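## Task

Using the reel held in the right gripper, which already has one end of the cable attached, wrap the cable a single complete turn around its hub, keeping the cable within roughly one cable diameter of the hub along almost the whole turn. Then declare completion while the right gripper keeps the reel raised and still. Only the grippers may support the reel, and it must not drop when the left arm is withdrawn. Apart from that required hold, nothing counts if the robot alone is keeping it in place at the end.

## Robot and tools

Robot: two arms, left_arm and right_arm, each ending in a parallel two-finger gripper. The names are labels only; left_arm sits on the +y side. One arm holds the reel, the other handles the loose cable. Loose objects may get an occasional brief shove. Nothing may leave the table, and the arms must not collide or press hard on each other.

Frame: every pose is in one shared scene frame, metres. Origin is on the tabletop midway between the arms; +z up, +x out over the table. Orientation is a quaternion written w first (qw, qx, qy, qz). In a gripper's own axes, fingers point along +z and close along y. end_effector_position is the point between the finger pads, about 1 cm short of the tips. Reported hand positions can be a little wrong, more so at long reach.

Row layout (shared by execute_actions and move): one flat list of 16 numbers covering both arms, always all 16 even if one arm is idle: left x, y, z, qw, qx, qy, qz, opening, then the same eight for the right arm. x, y, z and the quaternion are an absolute target pose for that gripper, not an offset. Opening runs -1 (closed) to +1 (fully open, 0.094 m).

execute_actions(actions): a list of up to 15 actions; each action is a table of up to 15 rows, one row per 1/30 s control step. A table with fewer than 15 rows repeats its final row to fill 15 steps. An empty list simply returns the current state and images. If any target lies more than 0.6 m from that gripper's current position along any of its own axes, the action is rejected for both arms; if the first action fails this or any action is malformed, nothing runs. Per step, the commanded pose is clipped to within 70 mm and 16 degrees of the measured one, so distant targets need several actions; after an action the arm only reaches its last clipped pose. Position wins over orientation when both can't be met. To hold an orientation, repeat your own chosen quaternion every row rather than copying the drifting reported one.

move(target, speed, blocking): target is one 16-number row as above. Each gripper travels a straight line toward its pose, turning the short way; all paths finish together, lasting 0.5 to 10 s (cut off at 10 s). speed is m/s, 0.002 to 0.5, default 0.25; rotation limit is double that in rad/s. Paths ignore obstacles and the other arm; grippers lag, stray, and may exceed speed near full stretch. Faster contact and targets further beyond a contact press harder. Opening is applied when the move begins. With blocking=false a result comes after 0.5 s while motion continues; use wait(0) to check, and call wait or stop before any new action or move. The extra "move:" line reports the ending (done, off_target, moving, held, fault), any limits (paced = pose clipped; held = a check blocked steps, after which the arm may surge), and per-gripper distance from target.

wait(seconds): 0 to 10; both arms keep their last command, and a running move continues (the wait ends early if it finishes). stop(): brakes a running move, needing some stopping distance; fingers keep moving. zoom_image(camera, region): region [x0, y0, x1, y1] in pixels of that camera's last image, at most 504 by 504; cameras are cam_high, cam_low, cam_left_wrist, cam_right_wrist, each 504x504. finished_scene(scene): ends the current scene, given its number, irreversibly; the task must already be met and stay met. Replying without a tool call also ends everything.

Results: a state line per arm with pose; Hand target lines (pose the controller now drives toward); grip_measured on the command scale (last Joint positions value is opening in metres); joint torques (offset, noisy); step readings for actions, with HELD marking clipped steps; "pose unreachable" when clearance checks altered a command; FAULT and MOTOR HOT lines. Camera calibration (intrinsics, distortion, world-to-camera transforms) is supplied; errors of a few millimetres and degrees are possible.

Practical points: joint friction may leave a gripper up to about 31 mm off, and very small commands may not move it. To grip, command an opening roughly 0.03 below grip_measured; less squeezes more gently. Sensor readings of opening may be off by about 1 mm. For an arm meant to stay put, resend its full last-reported pose and intended opening each call. Sustained loads heat motors: warning from 75 °C, a 10 s stop at 90 °C, and at 100 °C the arm drops. Joint limits (rad): waist -2.618 to 3.054, shoulder 0.000 to 3.142, elbow 0.000 to 3.142, wrist pitch -1.571 to 1.571, wrist yaw -1.571 to 1.571, wrist roll -2.094 to 2.094. Avoid dropping the reel, slamming, hard hits and very hard pushes; move smoothly.

Each tool is called after ">>>" as name([rows], argument=value, ...), one row to a line, values as JSON.

## Session

>>> execute_actions(actions=[])

Scene clock: 0.00 s.
left_arm: end_effector_position=(+0.3793, +0.3624, +0.4687) grip_measured=+1.000 end_effector_quat_wxyz=(+0.790, -0.142, +0.594, -0.054) | right_arm: end_effector_position=(+0.3020, -0.0844, +0.4280) grip_measured=-0.963 end_effector_quat_wxyz=(+0.467, -0.317, +0.808, +0.169)
Joint positions: left_arm=[-0.017  1.112  1.094  0.282 -0.229 -0.241  0.094] | right_arm=[ 0.647  1.446  1.986 -1.075  0.091  0.028  0.002]
Joint velocities: left_arm=[ 0.017 -0.002  0.012 -0.037  0.007 -0.022  0.   ] | right_arm=[ 0.012 -0.007  0.012  0.022  0.066 -0.022  0.001]
Joint torques (N m, as the arm reports them, + toward a larger angle): no reading
Motor temperatures (°C, as the motors report them): left_arm=[24 27 26 27 25 24] | right_arm=[25 28 27 30 23 23]
Hand target (left_arm): +0.379, +0.362, +0.469; +0.790, -0.142, +0.594, -0.054
Hand target (right_arm): +0.306, -0.080, +0.437; +0.484, -0.312, +0.798, +0.178
camera_calibration (this result's frames):
cam_left_wrist: T_world_to_cam=[[0.110483, -0.991841, -0.063593, 0.342029], [-0.0739085, 0.0556084, -0.995713, 0.524576], [0.991126, 0.11471, -0.0671617, -0.283394], [0, 0, 0, 1]] pos_world=[0.281861, 0.342575, 0.525045]
cam_right_wrist: T_world_to_cam=[[0.595625, -0.8029, 0.0241353, -0.264398], [-0.737658, -0.558624, -0.379209, 0.379768], [0.317949, 0.208063, -0.924996, 0.41546], [0, 0, 0, 1]] pos_world=[0.305526, -0.0865794, 0.534692]

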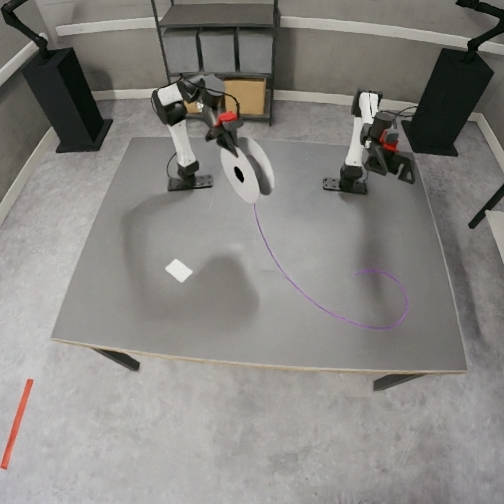

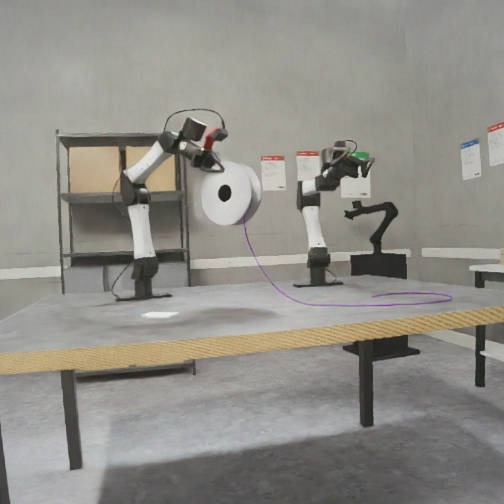

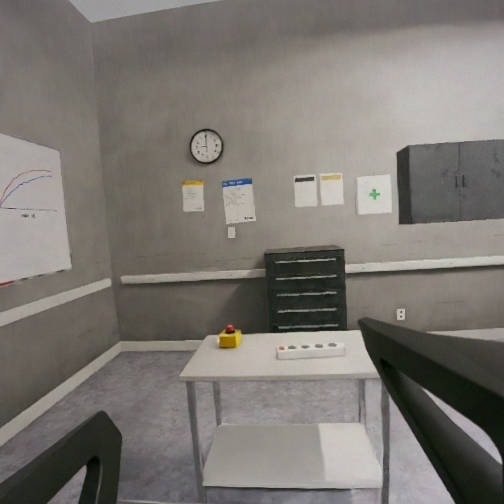

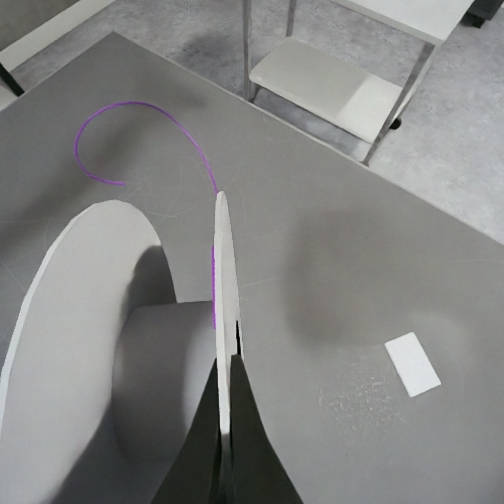

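>>> move(target=[0.42,0.10,0.09,0.5,0.5,0.5,-0.5,1, 0.30,-0.10,0.50,0.653,0,0.757,0,-1], speed=0.2)

Scene clock: 7.37 s.
left_arm: end_effector_position=(+0.4261, +0.1065, +0.0871) grip_measured=+1.000 end_effector_quat_wxyz=(+0.506, +0.492, +0.503, -0.499) | right_arm: end_effector_position=(+0.2999, -0.1024, +0.4827) grip_measured=-0.963 end_effector_quat_wxyz=(+0.634, -0.028, +0.772, -0.027)
Joint positions: left_arm=[-0.113  2.415  1.205  1.27   1.386 -0.063  0.094] | right_arm=[ 1.023  1.578  2.105 -1.039  1.163  0.397  0.002]
Joint velocities: left_arm=[-0.002  0.002  0.002 -0.007  0.007 -0.037  0.   ] | right_arm=[-0.027 -0.007  0.007 -0.081 -0.037 -0.022 -0.001]
Joint torques (N m, as the arm reports them, + toward a larger angle): left_arm=[ -1.24 -12.84   6.82   1.17   0.12   0.12] | right_arm=[ 0.68 -5.07  7.65  2.01  0.59  0.17]
Motor temperatures (°C, as the motors report them): left_arm=[24 28 27 28 25 24] | right_arm=[25 28 28 33 23 23]
Hand target (left_arm): +0.427, +0.103, +0.088; +0.502, +0.498, +0.497, -0.502
Hand target (right_arm): +0.298, -0.102, +0.499; +0.648, +0.002, +0.761, -0.002
Off the commanded pose (left_arm): 0.009 m, 1 deg.
Off the commanded pose (right_arm): 0.017 m, 5 deg.
move: off_target (right_arm)
camera_calibration (this result's frames):
cam_left_wrist: T_world_to_cam=[[-0.939563, 0.0501417, -0.338685, 0.419184], [0.33695, 0.310847, -0.888729, -0.0493176], [0.0607168, -0.949136, -0.308956, 0.204853], [0, 0, 0, 1]] pos_world=[0.398029, 0.188745, 0.161432]
cam_right_wrist: T_world_to_cam=[[-0.0829869, -0.995388, 0.0481276, -0.106756], [-0.746387, 0.0300823, -0.664832, 0.589683], [0.660318, -0.0910942, -0.745441, 0.250467], [0, 0, 0, 1]] pos_world=[0.265885, -0.101187, 0.583886]

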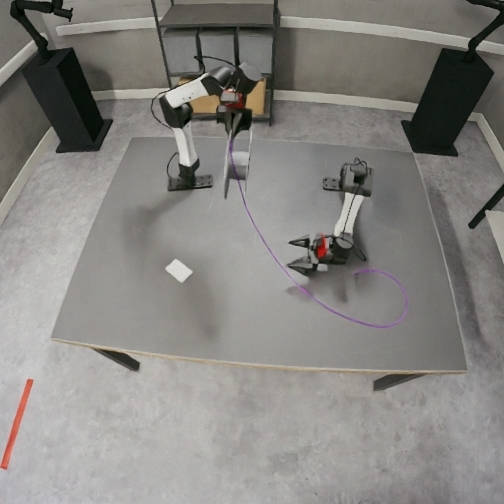

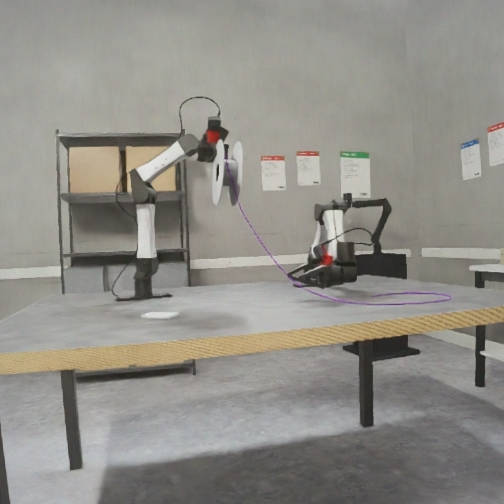

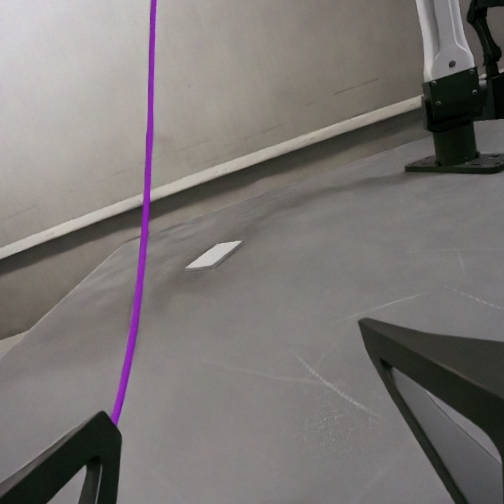

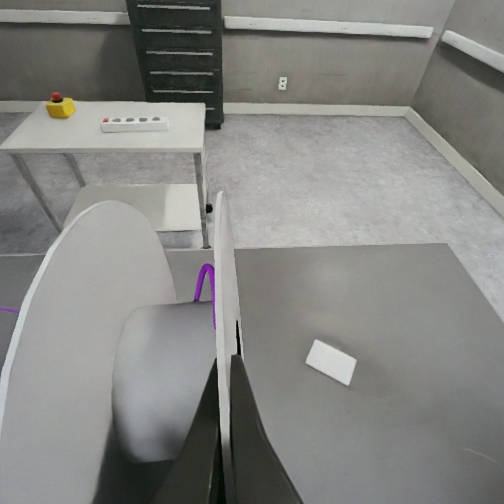

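>>> move(target=[0.44,0.15,0.09,0.5,0.5,0.5,-0.5,1, 0.30,-0.10,0.50,0.653,0,0.757,0,-1], speed=0.15)

>>> move(target=[0.48,0.15,0.09,0.5,0.5,0.5,-0.5,1, 0.30,-0.10,0.50,0.653,0,0.757,0,-1], speed=0.15)

>>> move(target=[0.48,0.07,0.09,0.5,0.5,0.5,-0.5,1, 0.30,-0.10,0.50,0.653,0,0.757,0,-1], speed=0.15)

>>> move(target=[0.48,0.07,0.09,0.5,0.5,0.5,-0.5,-1, 0.30,-0.10,0.50,0.653,0,0.757,0,-1])

Scene clock: 12.97 s.
left_arm: end_effector_position=(+0.4370, +0.1510, +0.0911) grip_measured=+1.000 end_effector_quat_wxyz=(+0.506, +0.497, +0.500, -0.496) | right_arm: end_effector_position=(+0.3006, -0.1003, +0.4861) grip_measured=-0.963 end_effector_quat_wxyz=(+0.638, -0.022, +0.770, -0.018)
Joint positions: left_arm=[-0.009  2.415  1.236  1.244  1.495 -0.057  0.094] | right_arm=[ 1.023  1.578  2.105 -1.011  1.161  0.393  0.002]
Joint velocities: left_arm=[ 0.002 -0.007  0.002 -0.037 -0.066 -0.007  0.   ] | right_arm=[ 0.007 -0.012 -0.002  0.081  0.022 -0.007  0.   ]
Joint torques (N m, as the arm reports them, + toward a larger angle): left_arm=[ -0.59 -12.45   6.85   1.09   0.15   0.08] | right_arm=[ 0.32 -5.99  5.86  2.15  0.6  -0.02]
Motor temperatures (°C, as the motors report them): left_arm=[24 30 27 28 25 24] | right_arm=[25 28 28 34 23 23]
Hand target (left_arm): +0.439, +0.151, +0.090; +0.501, +0.499, +0.499, -0.501
Hand target (right_arm): +0.299, -0.101, +0.499; +0.651, +0.001, +0.759, -0.001
Off the commanded pose (left_arm): 0.003 m, 1 deg.
Off the commanded pose (right_arm): 0.014 m, 4 deg.
move: off_target (right_arm)
camera_calibration (this result's frames):
cam_left_wrist: T_world_to_cam=[[-0.935298, 0.0559521, -0.34941, 0.426742], [0.348625, 0.314937, -0.882765, -0.0695374], [0.0606496, -0.947462, -0.314066, 0.247842], [0, 0, 0, 1]] pos_world=[0.408342, 0.232844, 0.165561]
cam_right_wrist: T_world_to_cam=[[-0.0809354, -0.996426, 0.0241626, -0.0938341], [-0.740197, 0.0438528, -0.670959, 0.594903], [0.667502, -0.0721894, -0.741101, 0.250402], [0, 0, 0, 1]] pos_world=[0.265607, -0.10151, 0.586996]

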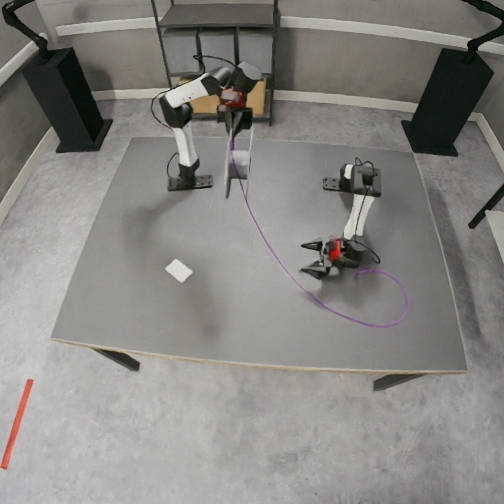

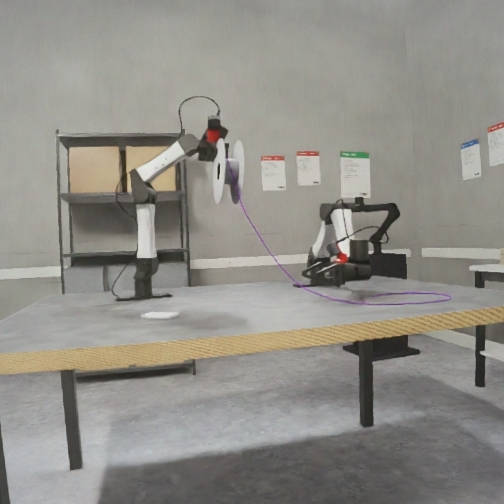

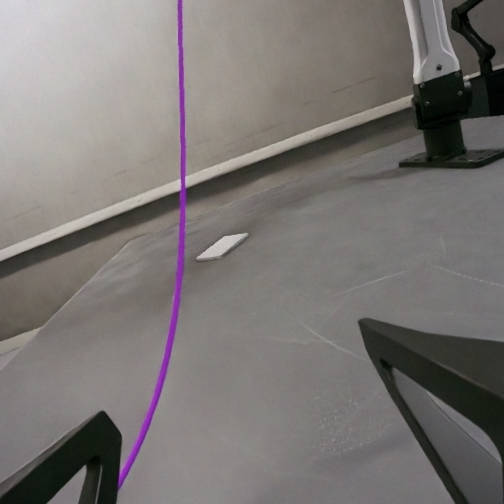

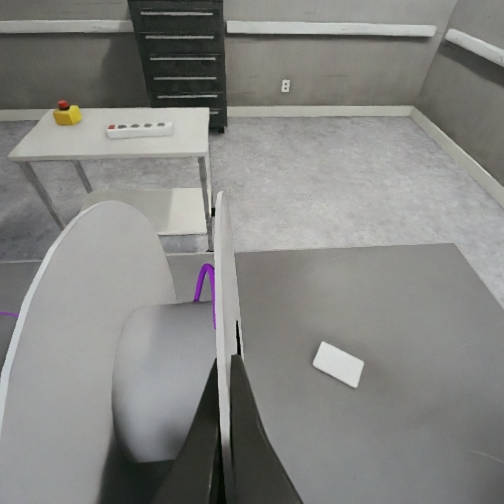

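Scene clock: 14.13 s.
left_arm: end_effector_position=(+0.4764, +0.1484, +0.0947) grip_measured=+1.000 end_effector_quat_wxyz=(+0.506, +0.500, +0.497, -0.497) | right_arm: end_effector_position=(+0.3007, -0.1001, +0.4866) grip_measured=-0.963 end_effector_quat_wxyz=(+0.638, -0.022, +0.769, -0.017)
Joint positions: left_arm=[-0.009  2.511  1.462  1.145  1.502 -0.084  0.094] | right_arm=[ 1.023  1.578  2.105 -1.007  1.161  0.391  0.002]
Joint velocities: left_arm=[ 0.017  0.012 -0.002 -0.022  0.095 -0.007  0.   ] | right_arm=[ 0.002  0.007 -0.027 -0.022 -0.007 -0.022 -0.001]
Joint torques (N m, as the arm reports them, + toward a larger angle): left_arm=[ -0.08 -13.11   7.55   1.14   0.1    0.15] | right_arm=[ 0.32 -6.    5.85  2.16  0.58 -0.01]
Motor temperatures (°C, as the motors report them): left_arm=[24 31 27 28 25 24] | right_arm=[25 29 28 34 23 23]
Hand target (left_arm): +0.480, +0.151, +0.091; +0.501, +0.499, +0.499, -0.501
Hand target (right_arm): +0.299, -0.101, +0.499; +0.652, +0.001, +0.759, -0.001
Off the commanded pose (left_arm): 0.006 m, 1 deg.
Off the commanded pose (right_arm): 0.013 m, 4 deg.
move: off_target (right_arm)
camera_calibration (this result's frames):
cam_left_wrist: T_world_to_cam=[[-0.933798, 0.0623022, -0.352335, 0.463627], [0.35361, 0.310967, -0.88219, -0.0810663], [0.0546022, -0.948376, -0.312411, 0.247044], [0, 0, 0, 1]] pos_world=[0.44811, 0.230615, 0.169015]
cam_right_wrist: T_world_to_cam=[[-0.0805457, -0.996491, 0.0227451, -0.0930377], [-0.739295, 0.0444202, -0.671915, 0.595534], [0.668547, -0.0709352, -0.740279, 0.250127], [0, 0, 0, 1]] pos_world=[0.26556, -0.101422, 0.587428]

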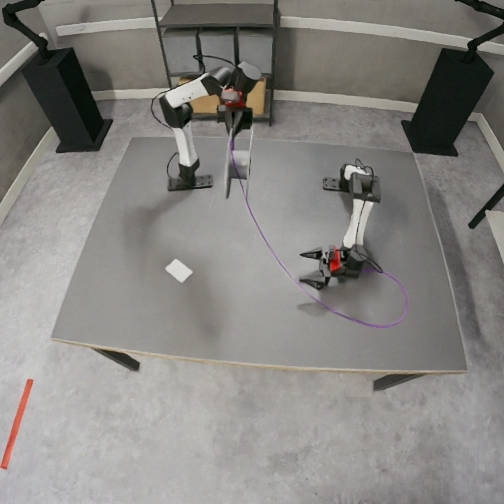

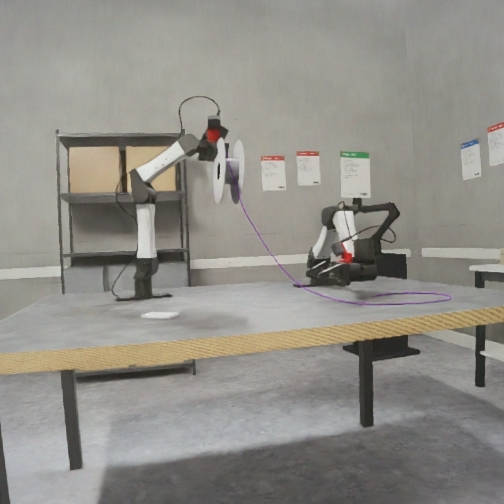

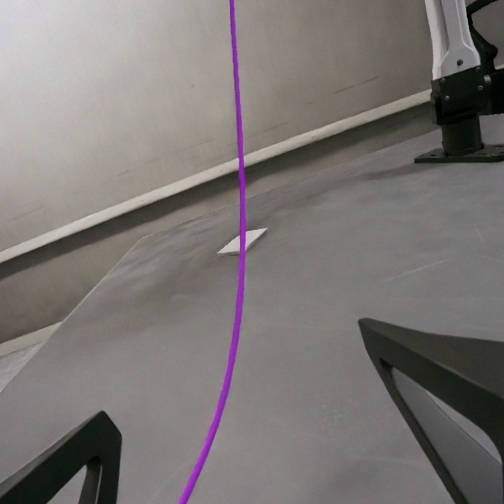

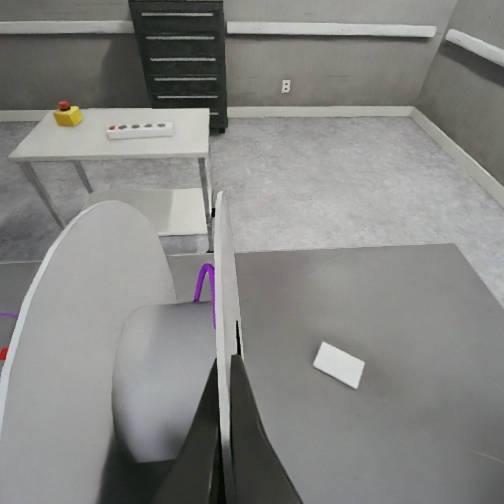

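Scene clock: 15.20 s.
left_arm: end_effector_position=(+0.4747, +0.0704, +0.0965) grip_measured=+1.000 end_effector_quat_wxyz=(+0.501, +0.504, +0.493, -0.503) | right_arm: end_effector_position=(+0.3007, -0.1000, +0.4865) grip_measured=-0.963 end_effector_quat_wxyz=(+0.638, -0.022, +0.769, -0.017)
Joint positions: left_arm=[-0.168  2.528  1.533  1.03   1.363 -0.025  0.094] | right_arm=[ 1.023  1.578  2.105 -1.007  1.16   0.39   0.002]
Joint velocities: left_arm=[-0.007 -0.012  0.012 -0.007 -0.022  0.007  0.   ] | right_arm=[ 0.002 -0.007  0.002  0.007 -0.037  0.022 -0.001]
Joint torques (N m, as the arm reports them, + toward a larger angle): left_arm=[ -0.5  -13.26   7.96   1.19  -0.1    0.14] | right_arm=[ 0.3  -6.    5.82  2.12  0.56 -0.03]
Motor temperatures (°C, as the motors report them): left_arm=[24 31 27 28 25 24] | right_arm=[25 29 29 34 23 23]
Hand target (left_arm): +0.481, +0.070, +0.091; +0.501, +0.499, +0.499, -0.501
Hand target (right_arm): +0.299, -0.101, +0.499; +0.652, +0.001, +0.759, -0.001
Off the commanded pose (left_arm): 0.008 m, 1 deg.
Off the commanded pose (right_arm): 0.013 m, 4 deg.
move: off_target (right_arm)
camera_calibration (this result's frames):
cam_left_wrist: T_world_to_cam=[[-0.933047, 0.0796928, -0.350817, 0.465826], [0.357934, 0.303615, -0.883007, -0.0561162], [0.0361441, -0.949456, -0.311812, 0.182437], [0, 0, 0, 1]] pos_world=[0.448129, 0.153131, 0.170755]
cam_right_wrist: T_world_to_cam=[[-0.0801316, -0.996509, 0.0234347, -0.0934633], [-0.739515, 0.0436694, -0.671722, 0.595368], [0.668353, -0.0711564, -0.740433, 0.250194], [0, 0, 0, 1]] pos_world=[0.265576, -0.101333, 0.587364]

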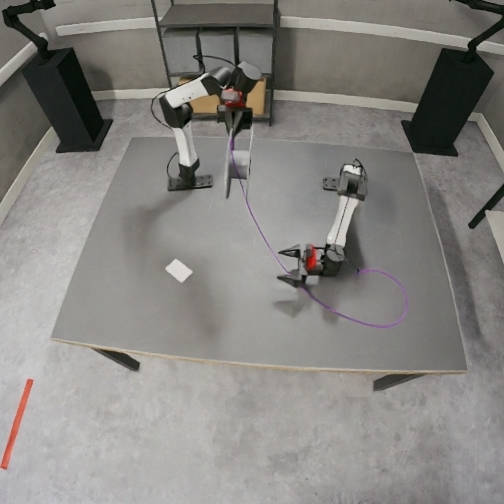

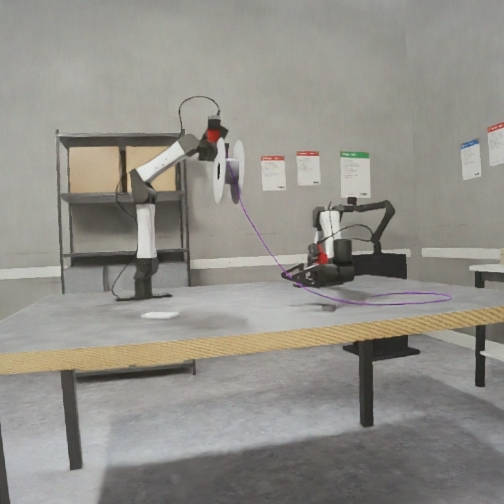

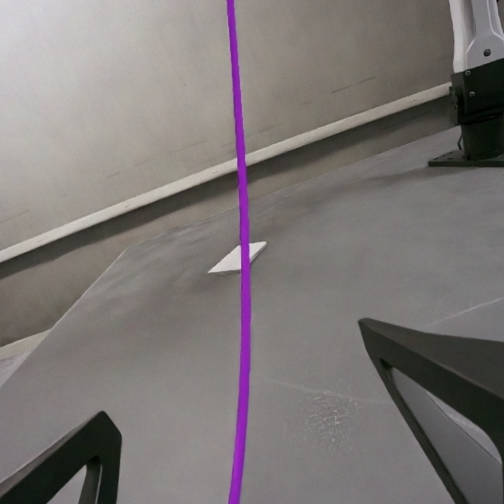

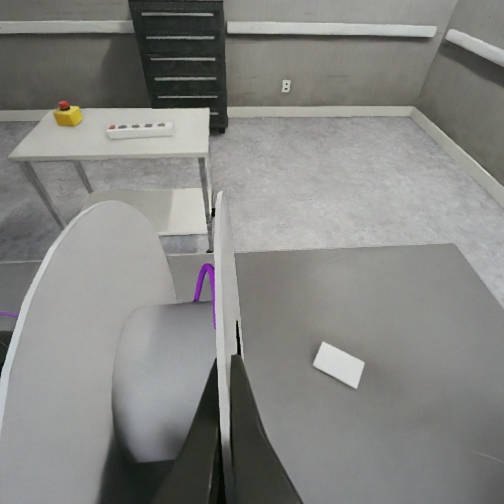

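Scene clock: 15.90 s.
left_arm: end_effector_position=(+0.4749, +0.0704, +0.0957) grip_measured=-0.963 end_effector_quat_wxyz=(+0.501, +0.504, +0.493, -0.502) | right_arm: end_effector_position=(+0.3006, -0.1001, +0.4860) grip_measured=-0.963 end_effector_quat_wxyz=(+0.638, -0.023, +0.770, -0.018)
Joint positions: left_arm=[-0.168  2.528  1.533  1.023  1.362 -0.017  0.002] | right_arm=[ 1.023  1.578  2.105 -1.011  1.159  0.39   0.002]
Joint velocities: left_arm=[ 0.012  0.022 -0.012 -0.037 -0.007  0.051  0.   ] | right_arm=[ 0.002 -0.022 -0.002 -0.051 -0.037 -0.095 -0.001]
Joint torques (N m, as the arm reports them, + toward a larger angle): left_arm=[ -0.42 -13.6    7.53   1.2   -0.1    0.16] | right_arm=[ 0.34 -6.    5.8   2.15  0.64  0.  ]
Motor temperatures (°C, as the motors report them): left_arm=[24 32 27 28 25 24] | right_arm=[25 29 29 34 23 23]
Hand target (left_arm): +0.480, +0.070, +0.090; +0.500, +0.499, +0.500, -0.500
Hand target (right_arm): +0.299, -0.101, +0.499; +0.651, +0.001, +0.759, -0.000
Off the commanded pose (left_arm): 0.008 m, 1 deg.
Off the commanded pose (right_arm): 0.014 m, 4 deg.
move: off_target (right_arm)
camera_calibration (this result's frames):
cam_left_wrist: T_world_to_cam=[[-0.932516, 0.0794391, -0.352283, 0.4656], [0.359181, 0.305192, -0.881956, -0.0576706], [0.0374521, -0.948972, -0.31313, 0.18165], [0, 0, 0, 1]] pos_world=[0.448091, 0.152994, 0.17004]
cam_right_wrist: T_world_to_cam=[[-0.0790782, -0.996514, 0.0265759, -0.0953377], [-0.740718, 0.0408961, -0.670571, 0.594474], [0.667146, -0.0727128, -0.741369, 0.250536], [0, 0, 0, 1]] pos_world=[0.265654, -0.1011, 0.58691]

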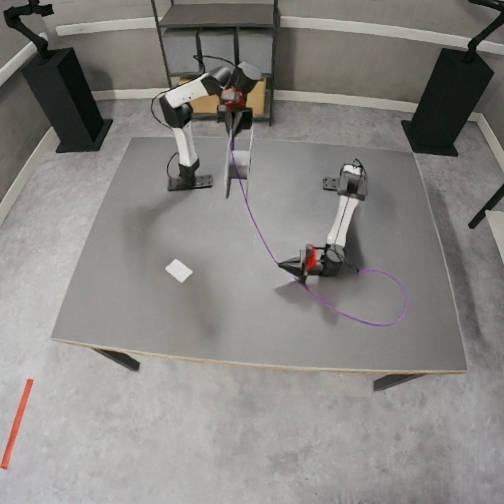

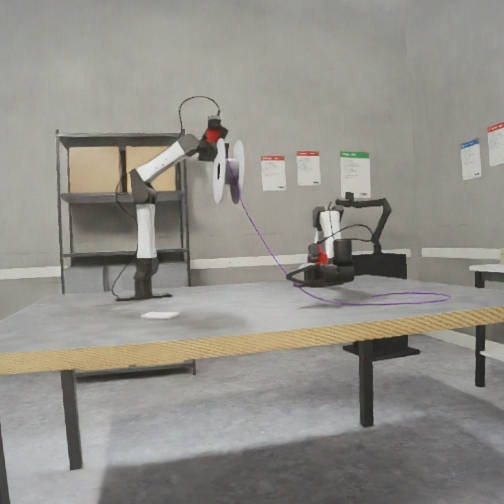

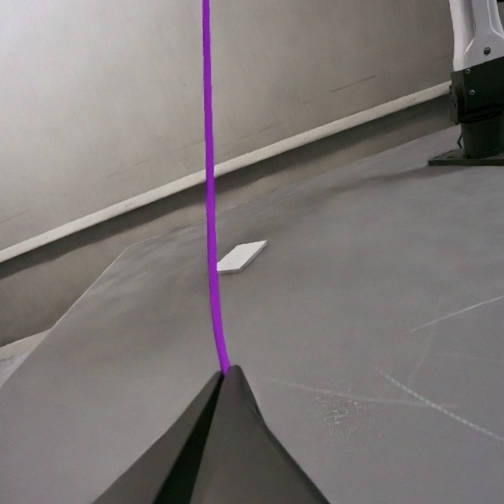

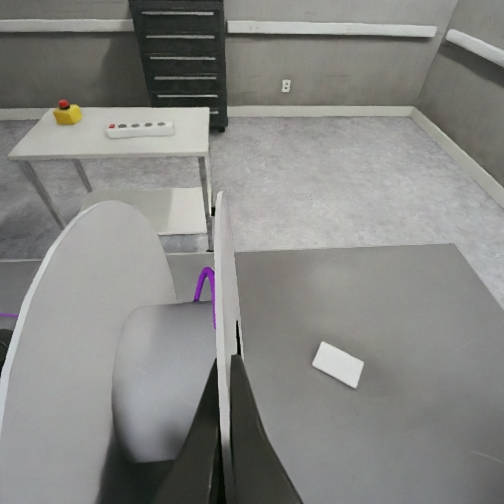

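>>> move(target=[0.12,0.0,0.25,0.5,0.5,0.5,-0.5,-1, 0.30,-0.10,0.50,0.653,0,0.757,0,-1], speed=0.15)

>>> move(target=[0.13,0.09,0.47,0.5,0.5,0.5,-0.5,-1, 0.30,-0.10,0.50,0.653,0,0.757,0,-1], speed=0.15)

>>> move(target=[0.19,0.06,0.47,0.5,0.5,0.5,-0.5,-1, 0.30,-0.10,0.38,0.653,0,0.757,0,-1], speed=0.1)

>>> move(target=[0.31,0.03,0.51,0.5,0.5,0.5,-0.5,-1, 0.30,-0.10,0.38,0.653,0,0.757,0,-1], speed=0.1)

Scene clock: 23.37 s.
left_arm: end_effector_position=(+0.1226, -0.0082, +0.2613) grip_measured=-0.963 end_effector_quat_wxyz=(+0.510, +0.495, +0.488, -0.506) | right_arm: end_effector_position=(+0.3007, -0.1001, +0.4867) grip_measured=-0.963 end_effector_quat_wxyz=(+0.639, -0.022, +0.769, -0.017)
Joint positions: left_arm=[-0.918  1.197  0.521  0.716  0.602 -0.012  0.002] | right_arm=[ 1.023  1.578  2.105 -1.007  1.161  0.39   0.002]
Joint velocities: left_arm=[ 0.012 -0.002 -0.032 -0.051 -0.007 -0.007 -0.   ] | right_arm=[ 0.017 -0.012 -0.007  0.066 -0.051  0.037 -0.001]
Joint torques (N m, as the arm reports them, + toward a larger angle): left_arm=[-1.44 -5.1   6.37  1.6  -0.07  0.13] | right_arm=[ 0.3  -6.    5.83  2.16  0.57 -0.02]
Motor temperatures (°C, as the motors report them): left_arm=[24 34 28 29 25 24] | right_arm=[25 29 29 35 23 23]
Hand target (left_arm): +0.119, -0.007, +0.251; +0.500, +0.499, +0.499, -0.502
Hand target (right_arm): +0.299, -0.101, +0.499; +0.652, +0.001, +0.759, -0.000
Off the commanded pose (left_arm): 0.014 m, 2 deg.
Off the commanded pose (right_arm): 0.013 m, 4 deg.
move: off_target (left_arm, right_arm)
camera_calibration (this result's frames):
cam_left_wrist: T_world_to_cam=[[-0.93321, 0.0609222, -0.35413, 0.202082], [0.356296, 0.284728, -0.889935, 0.24118], [0.0466139, -0.956671, -0.287417, 0.164212], [0, 0, 0, 1]] pos_world=[0.0949994, 0.0761145, 0.333395]
cam_right_wrist: T_world_to_cam=[[-0.0808197, -0.996468, 0.0228025, -0.0930171], [-0.739081, 0.0445632, -0.672141, 0.595657], [0.668751, -0.0711752, -0.740072, 0.249985], [0, 0, 0, 1]] pos_world=[0.265543, -0.10144, 0.587494]

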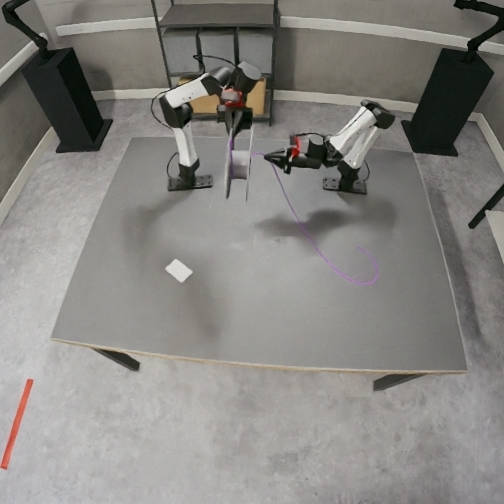

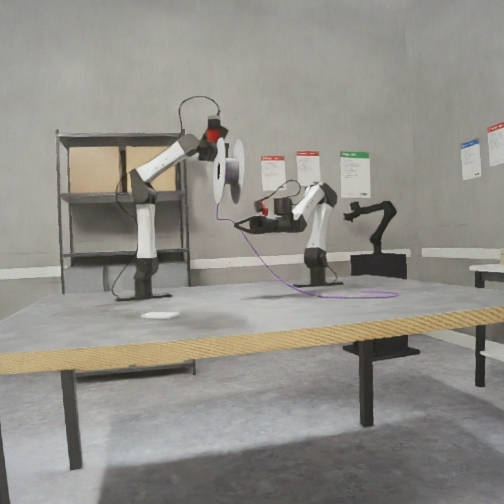

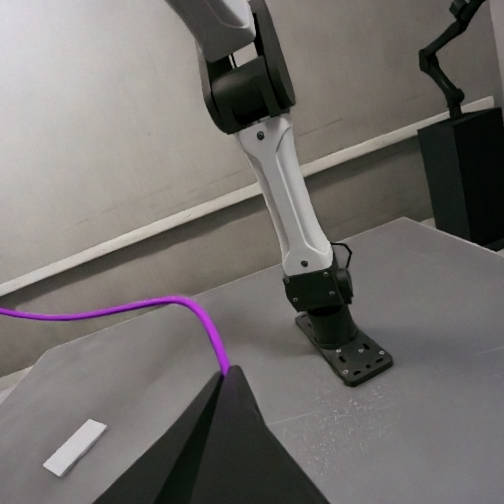

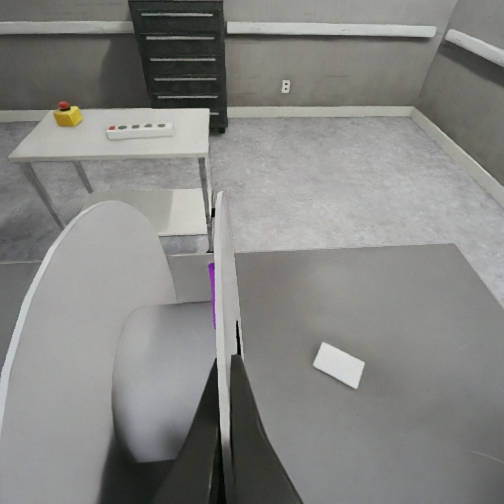

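Scene clock: 25.53 s.
left_arm: end_effector_position=(+0.1231, +0.0932, +0.4675) grip_measured=-0.963 end_effector_quat_wxyz=(+0.504, +0.497, +0.499, -0.500) | right_arm: end_effector_position=(+0.3009, -0.0994, +0.4878) grip_measured=-0.963 end_effector_quat_wxyz=(+0.640, -0.019, +0.768, -0.014)
Joint positions: left_arm=[-0.539  0.951  1.282 -0.316  0.974 -0.01   0.002] | right_arm=[ 1.023  1.578  2.105 -0.997  1.16   0.39   0.002]
Joint velocities: left_arm=[ 0.007  0.017 -0.007 -0.125  0.051  0.081 -0.001] | right_arm=[ 0.007 -0.002  0.022  0.022 -0.037  0.051  0.001]
Joint torques (N m, as the arm reports them, + toward a larger angle): left_arm=[0.21 0.11 8.83 1.47 0.17 0.15] | right_arm=[ 0.3  -6.06  5.75  2.08  0.58 -0.04]
Motor temperatures (°C, as the motors report them): left_arm=[24 33 28 29 25 24] | right_arm=[25 29 29 36 23 23]
Hand target (left_arm): +0.124, +0.093, +0.469; +0.500, +0.500, +0.500, -0.500
Hand target (right_arm): +0.300, -0.101, +0.500; +0.652, +0.001, +0.758, -0.000
Off the commanded pose (left_arm): 0.008 m, 1 deg.
Off the commanded pose (right_arm): 0.012 m, 3 deg.
move: off_target (right_arm)
camera_calibration (this result's frames):
cam_left_wrist: T_world_to_cam=[[-0.936708, 0.0624507, -0.344497, 0.265146], [0.346371, 0.308751, -0.885833, 0.392655], [0.0510431, -0.94909, -0.310841, 0.330126], [0, 0, 0, 1]] pos_world=[0.0955091, 0.175528, 0.541785]
cam_right_wrist: T_world_to_cam=[[-0.0800604, -0.996682, 0.0146703, -0.0886349], [-0.737127, 0.0492911, -0.673954, 0.597287], [0.670995, -0.0647709, -0.738627, 0.249972], [0, 0, 0, 1]] pos_world=[0.26545, -0.101591, 0.588481]

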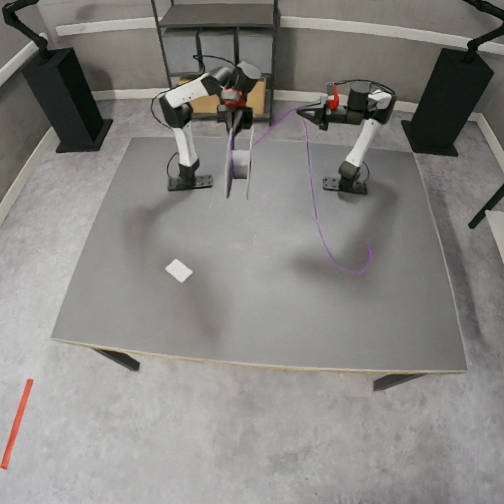

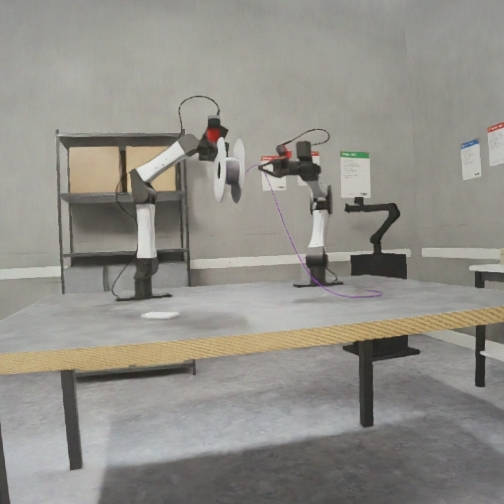

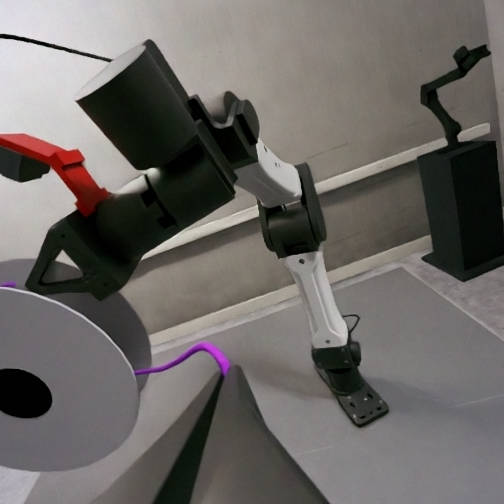

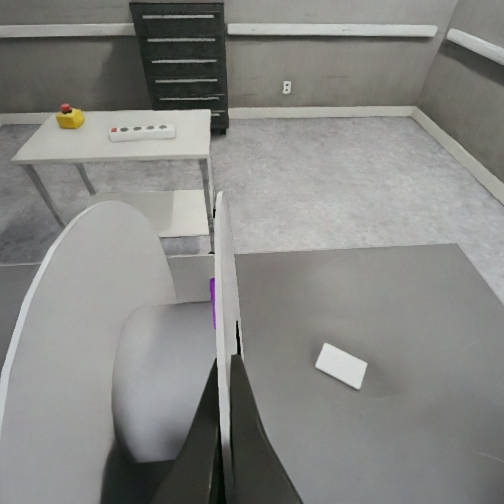

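Scene clock: 27.23 s.
left_arm: end_effector_position=(+0.1900, +0.0595, +0.4597) grip_measured=-0.963 end_effector_quat_wxyz=(+0.486, +0.493, +0.516, -0.504) | right_arm: end_effector_position=(+0.3032, -0.0933, +0.3649) grip_measured=-0.963 end_effector_quat_wxyz=(+0.637, -0.022, +0.771, -0.017)
Joint positions: left_arm=[-0.497  1.201  1.395 -0.23   1.015 -0.009  0.002] | right_arm=[ 1.023  1.366  1.367 -0.492  1.159  0.4    0.002]
Joint velocities: left_arm=[ 0.007  0.007  0.007 -0.007 -0.022  0.007 -0.001] | right_arm=[ 0.007 -0.012 -0.037  0.139  0.007 -0.037 -0.001]
Joint torques (N m, as the arm reports them, + toward a larger angle): left_arm=[ 0.24 -3.2   9.4   1.78  0.18  0.16] | right_arm=[ 0.21 -7.86  6.05  2.07  0.59 -0.02]
Motor temperatures (°C, as the motors report them): left_arm=[24 33 29 29 25 24] | right_arm=[25 29 29 36 23 23]
Hand target (left_arm): +0.191, +0.061, +0.470; +0.500, +0.500, +0.500, -0.500
Hand target (right_arm): +0.300, -0.100, +0.380; +0.651, +0.001, +0.759, -0.001
Off the commanded pose (left_arm): 0.010 m, 3 deg.
Off the commanded pose (right_arm): 0.017 m, 4 deg.
move: off_target (left_arm, right_arm)
camera_calibration (this result's frames):
cam_left_wrist: T_world_to_cam=[[-0.950551, 0.0710655, -0.302327, 0.310027], [0.308294, 0.333478, -0.890925, 0.381117], [0.0375054, -0.940076, -0.338897, 0.307263], [0, 0, 0, 1]] pos_world=[0.165677, 0.139725, 0.537407]
cam_right_wrist: T_world_to_cam=[[-0.0803899, -0.99648, 0.0237827, -0.0837007], [-0.742337, 0.0439303, -0.668585, 0.514943], [0.665186, -0.0714022, -0.743255, 0.160911], [0, 0, 0, 1]] pos_world=[0.268497, -0.0945383, 0.465872]

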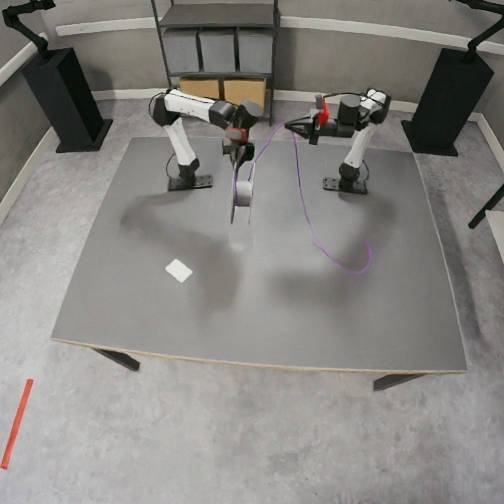

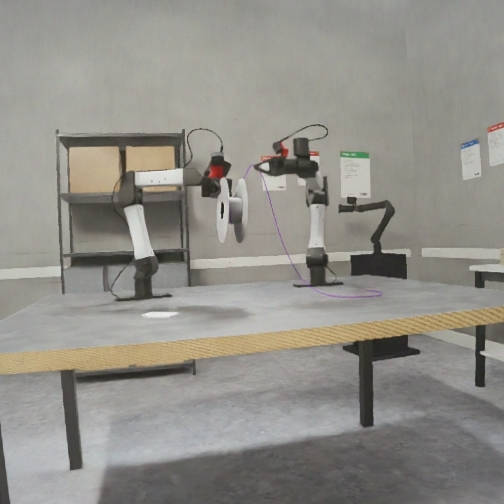

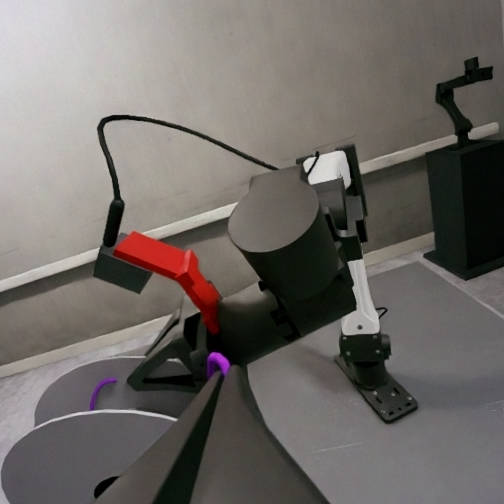

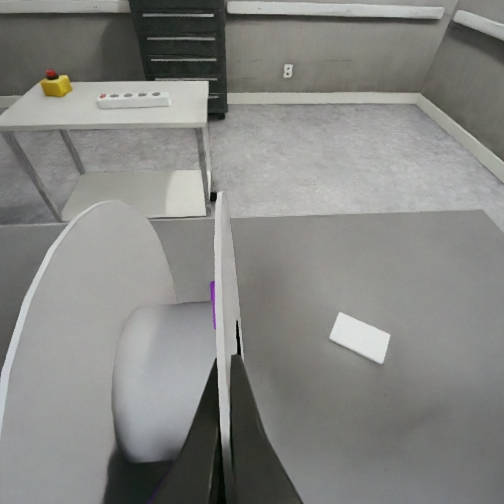

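Scene clock: 29.07 s.
left_arm: end_effector_position=(+0.3068, +0.0297, +0.5075) grip_measured=-0.963 end_effector_quat_wxyz=(+0.498, +0.498, +0.502, -0.502) | right_arm: end_effector_position=(+0.3037, -0.0924, +0.3675) grip_measured=-0.963 end_effector_quat_wxyz=(+0.640, -0.018, +0.768, -0.014)
Joint positions: left_arm=[-0.393  1.709  2.021 -0.311  1.124 -0.009  0.002] | right_arm=[ 1.023  1.366  1.367 -0.471  1.161  0.392  0.002]
Joint velocities: left_arm=[-0.002 -0.007  0.007 -0.066 -0.007 -0.095 -0.001] | right_arm=[-0.002 -0.017 -0.017  0.081 -0.051 -0.037  0.   ]
Joint torques (N m, as the arm reports them, + toward a larger angle): left_arm=[ 0.32 -7.63  8.97  1.45  0.13  0.15] | right_arm=[ 0.17 -7.96  5.66  2.05  0.55 -0.05]
Motor temperatures (°C, as the motors report them): left_arm=[24 33 29 30 25 24] | right_arm=[25 29 29 36 23 23]
Hand target (left_arm): +0.310, +0.032, +0.510; +0.500, +0.500, +0.500, -0.500
Hand target (right_arm): +0.300, -0.100, +0.380; +0.652, +0.001, +0.758, -0.001
Off the commanded pose (left_arm): 0.004 m, 0 deg.
Off the commanded pose (right_arm): 0.015 m, 3 deg.
move: off_target (right_arm)
camera_calibration (this result's frames):
cam_left_wrist: T_world_to_cam=[[-0.939982, 0.0691185, -0.334151, 0.450599], [0.338405, 0.314465, -0.886901, 0.386899], [0.0437776, -0.946749, -0.318982, 0.279201], [0, 0, 0, 1]] pos_world=[0.280403, 0.111522, 0.582769]
cam_right_wrist: T_world_to_cam=[[-0.0814959, -0.996594, 0.0125737, -0.0784507], [-0.736732, 0.0517396, -0.674203, 0.518118], [0.671256, -0.0642082, -0.738439, 0.159619], [0, 0, 0, 1]] pos_world=[0.268175, -0.0947419, 0.468172]

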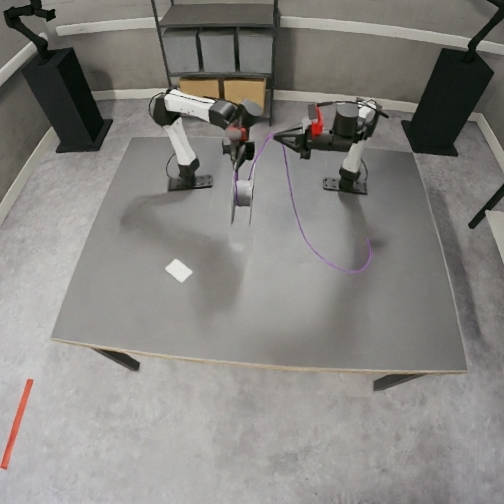

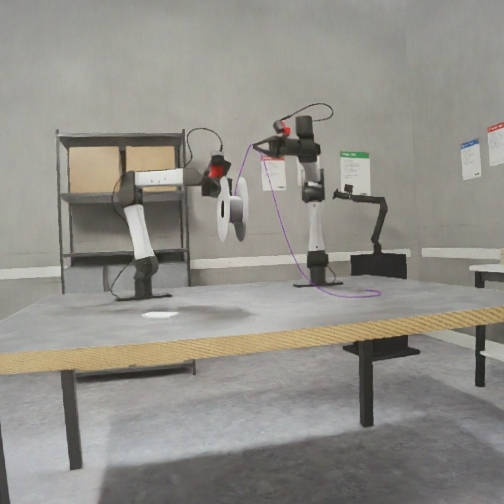

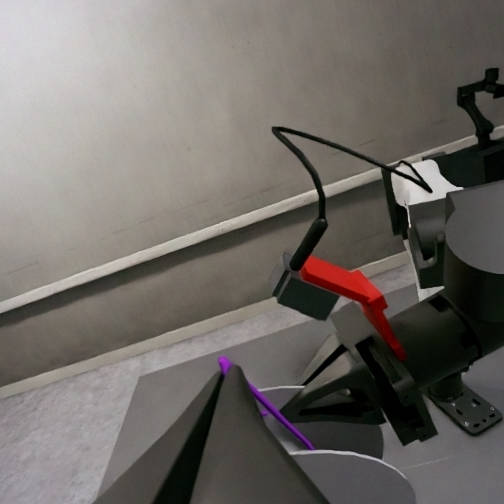

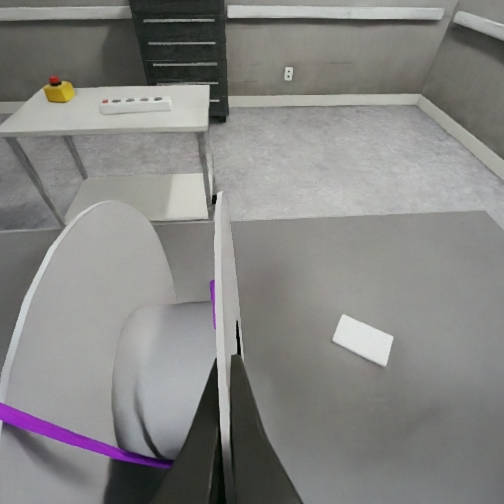

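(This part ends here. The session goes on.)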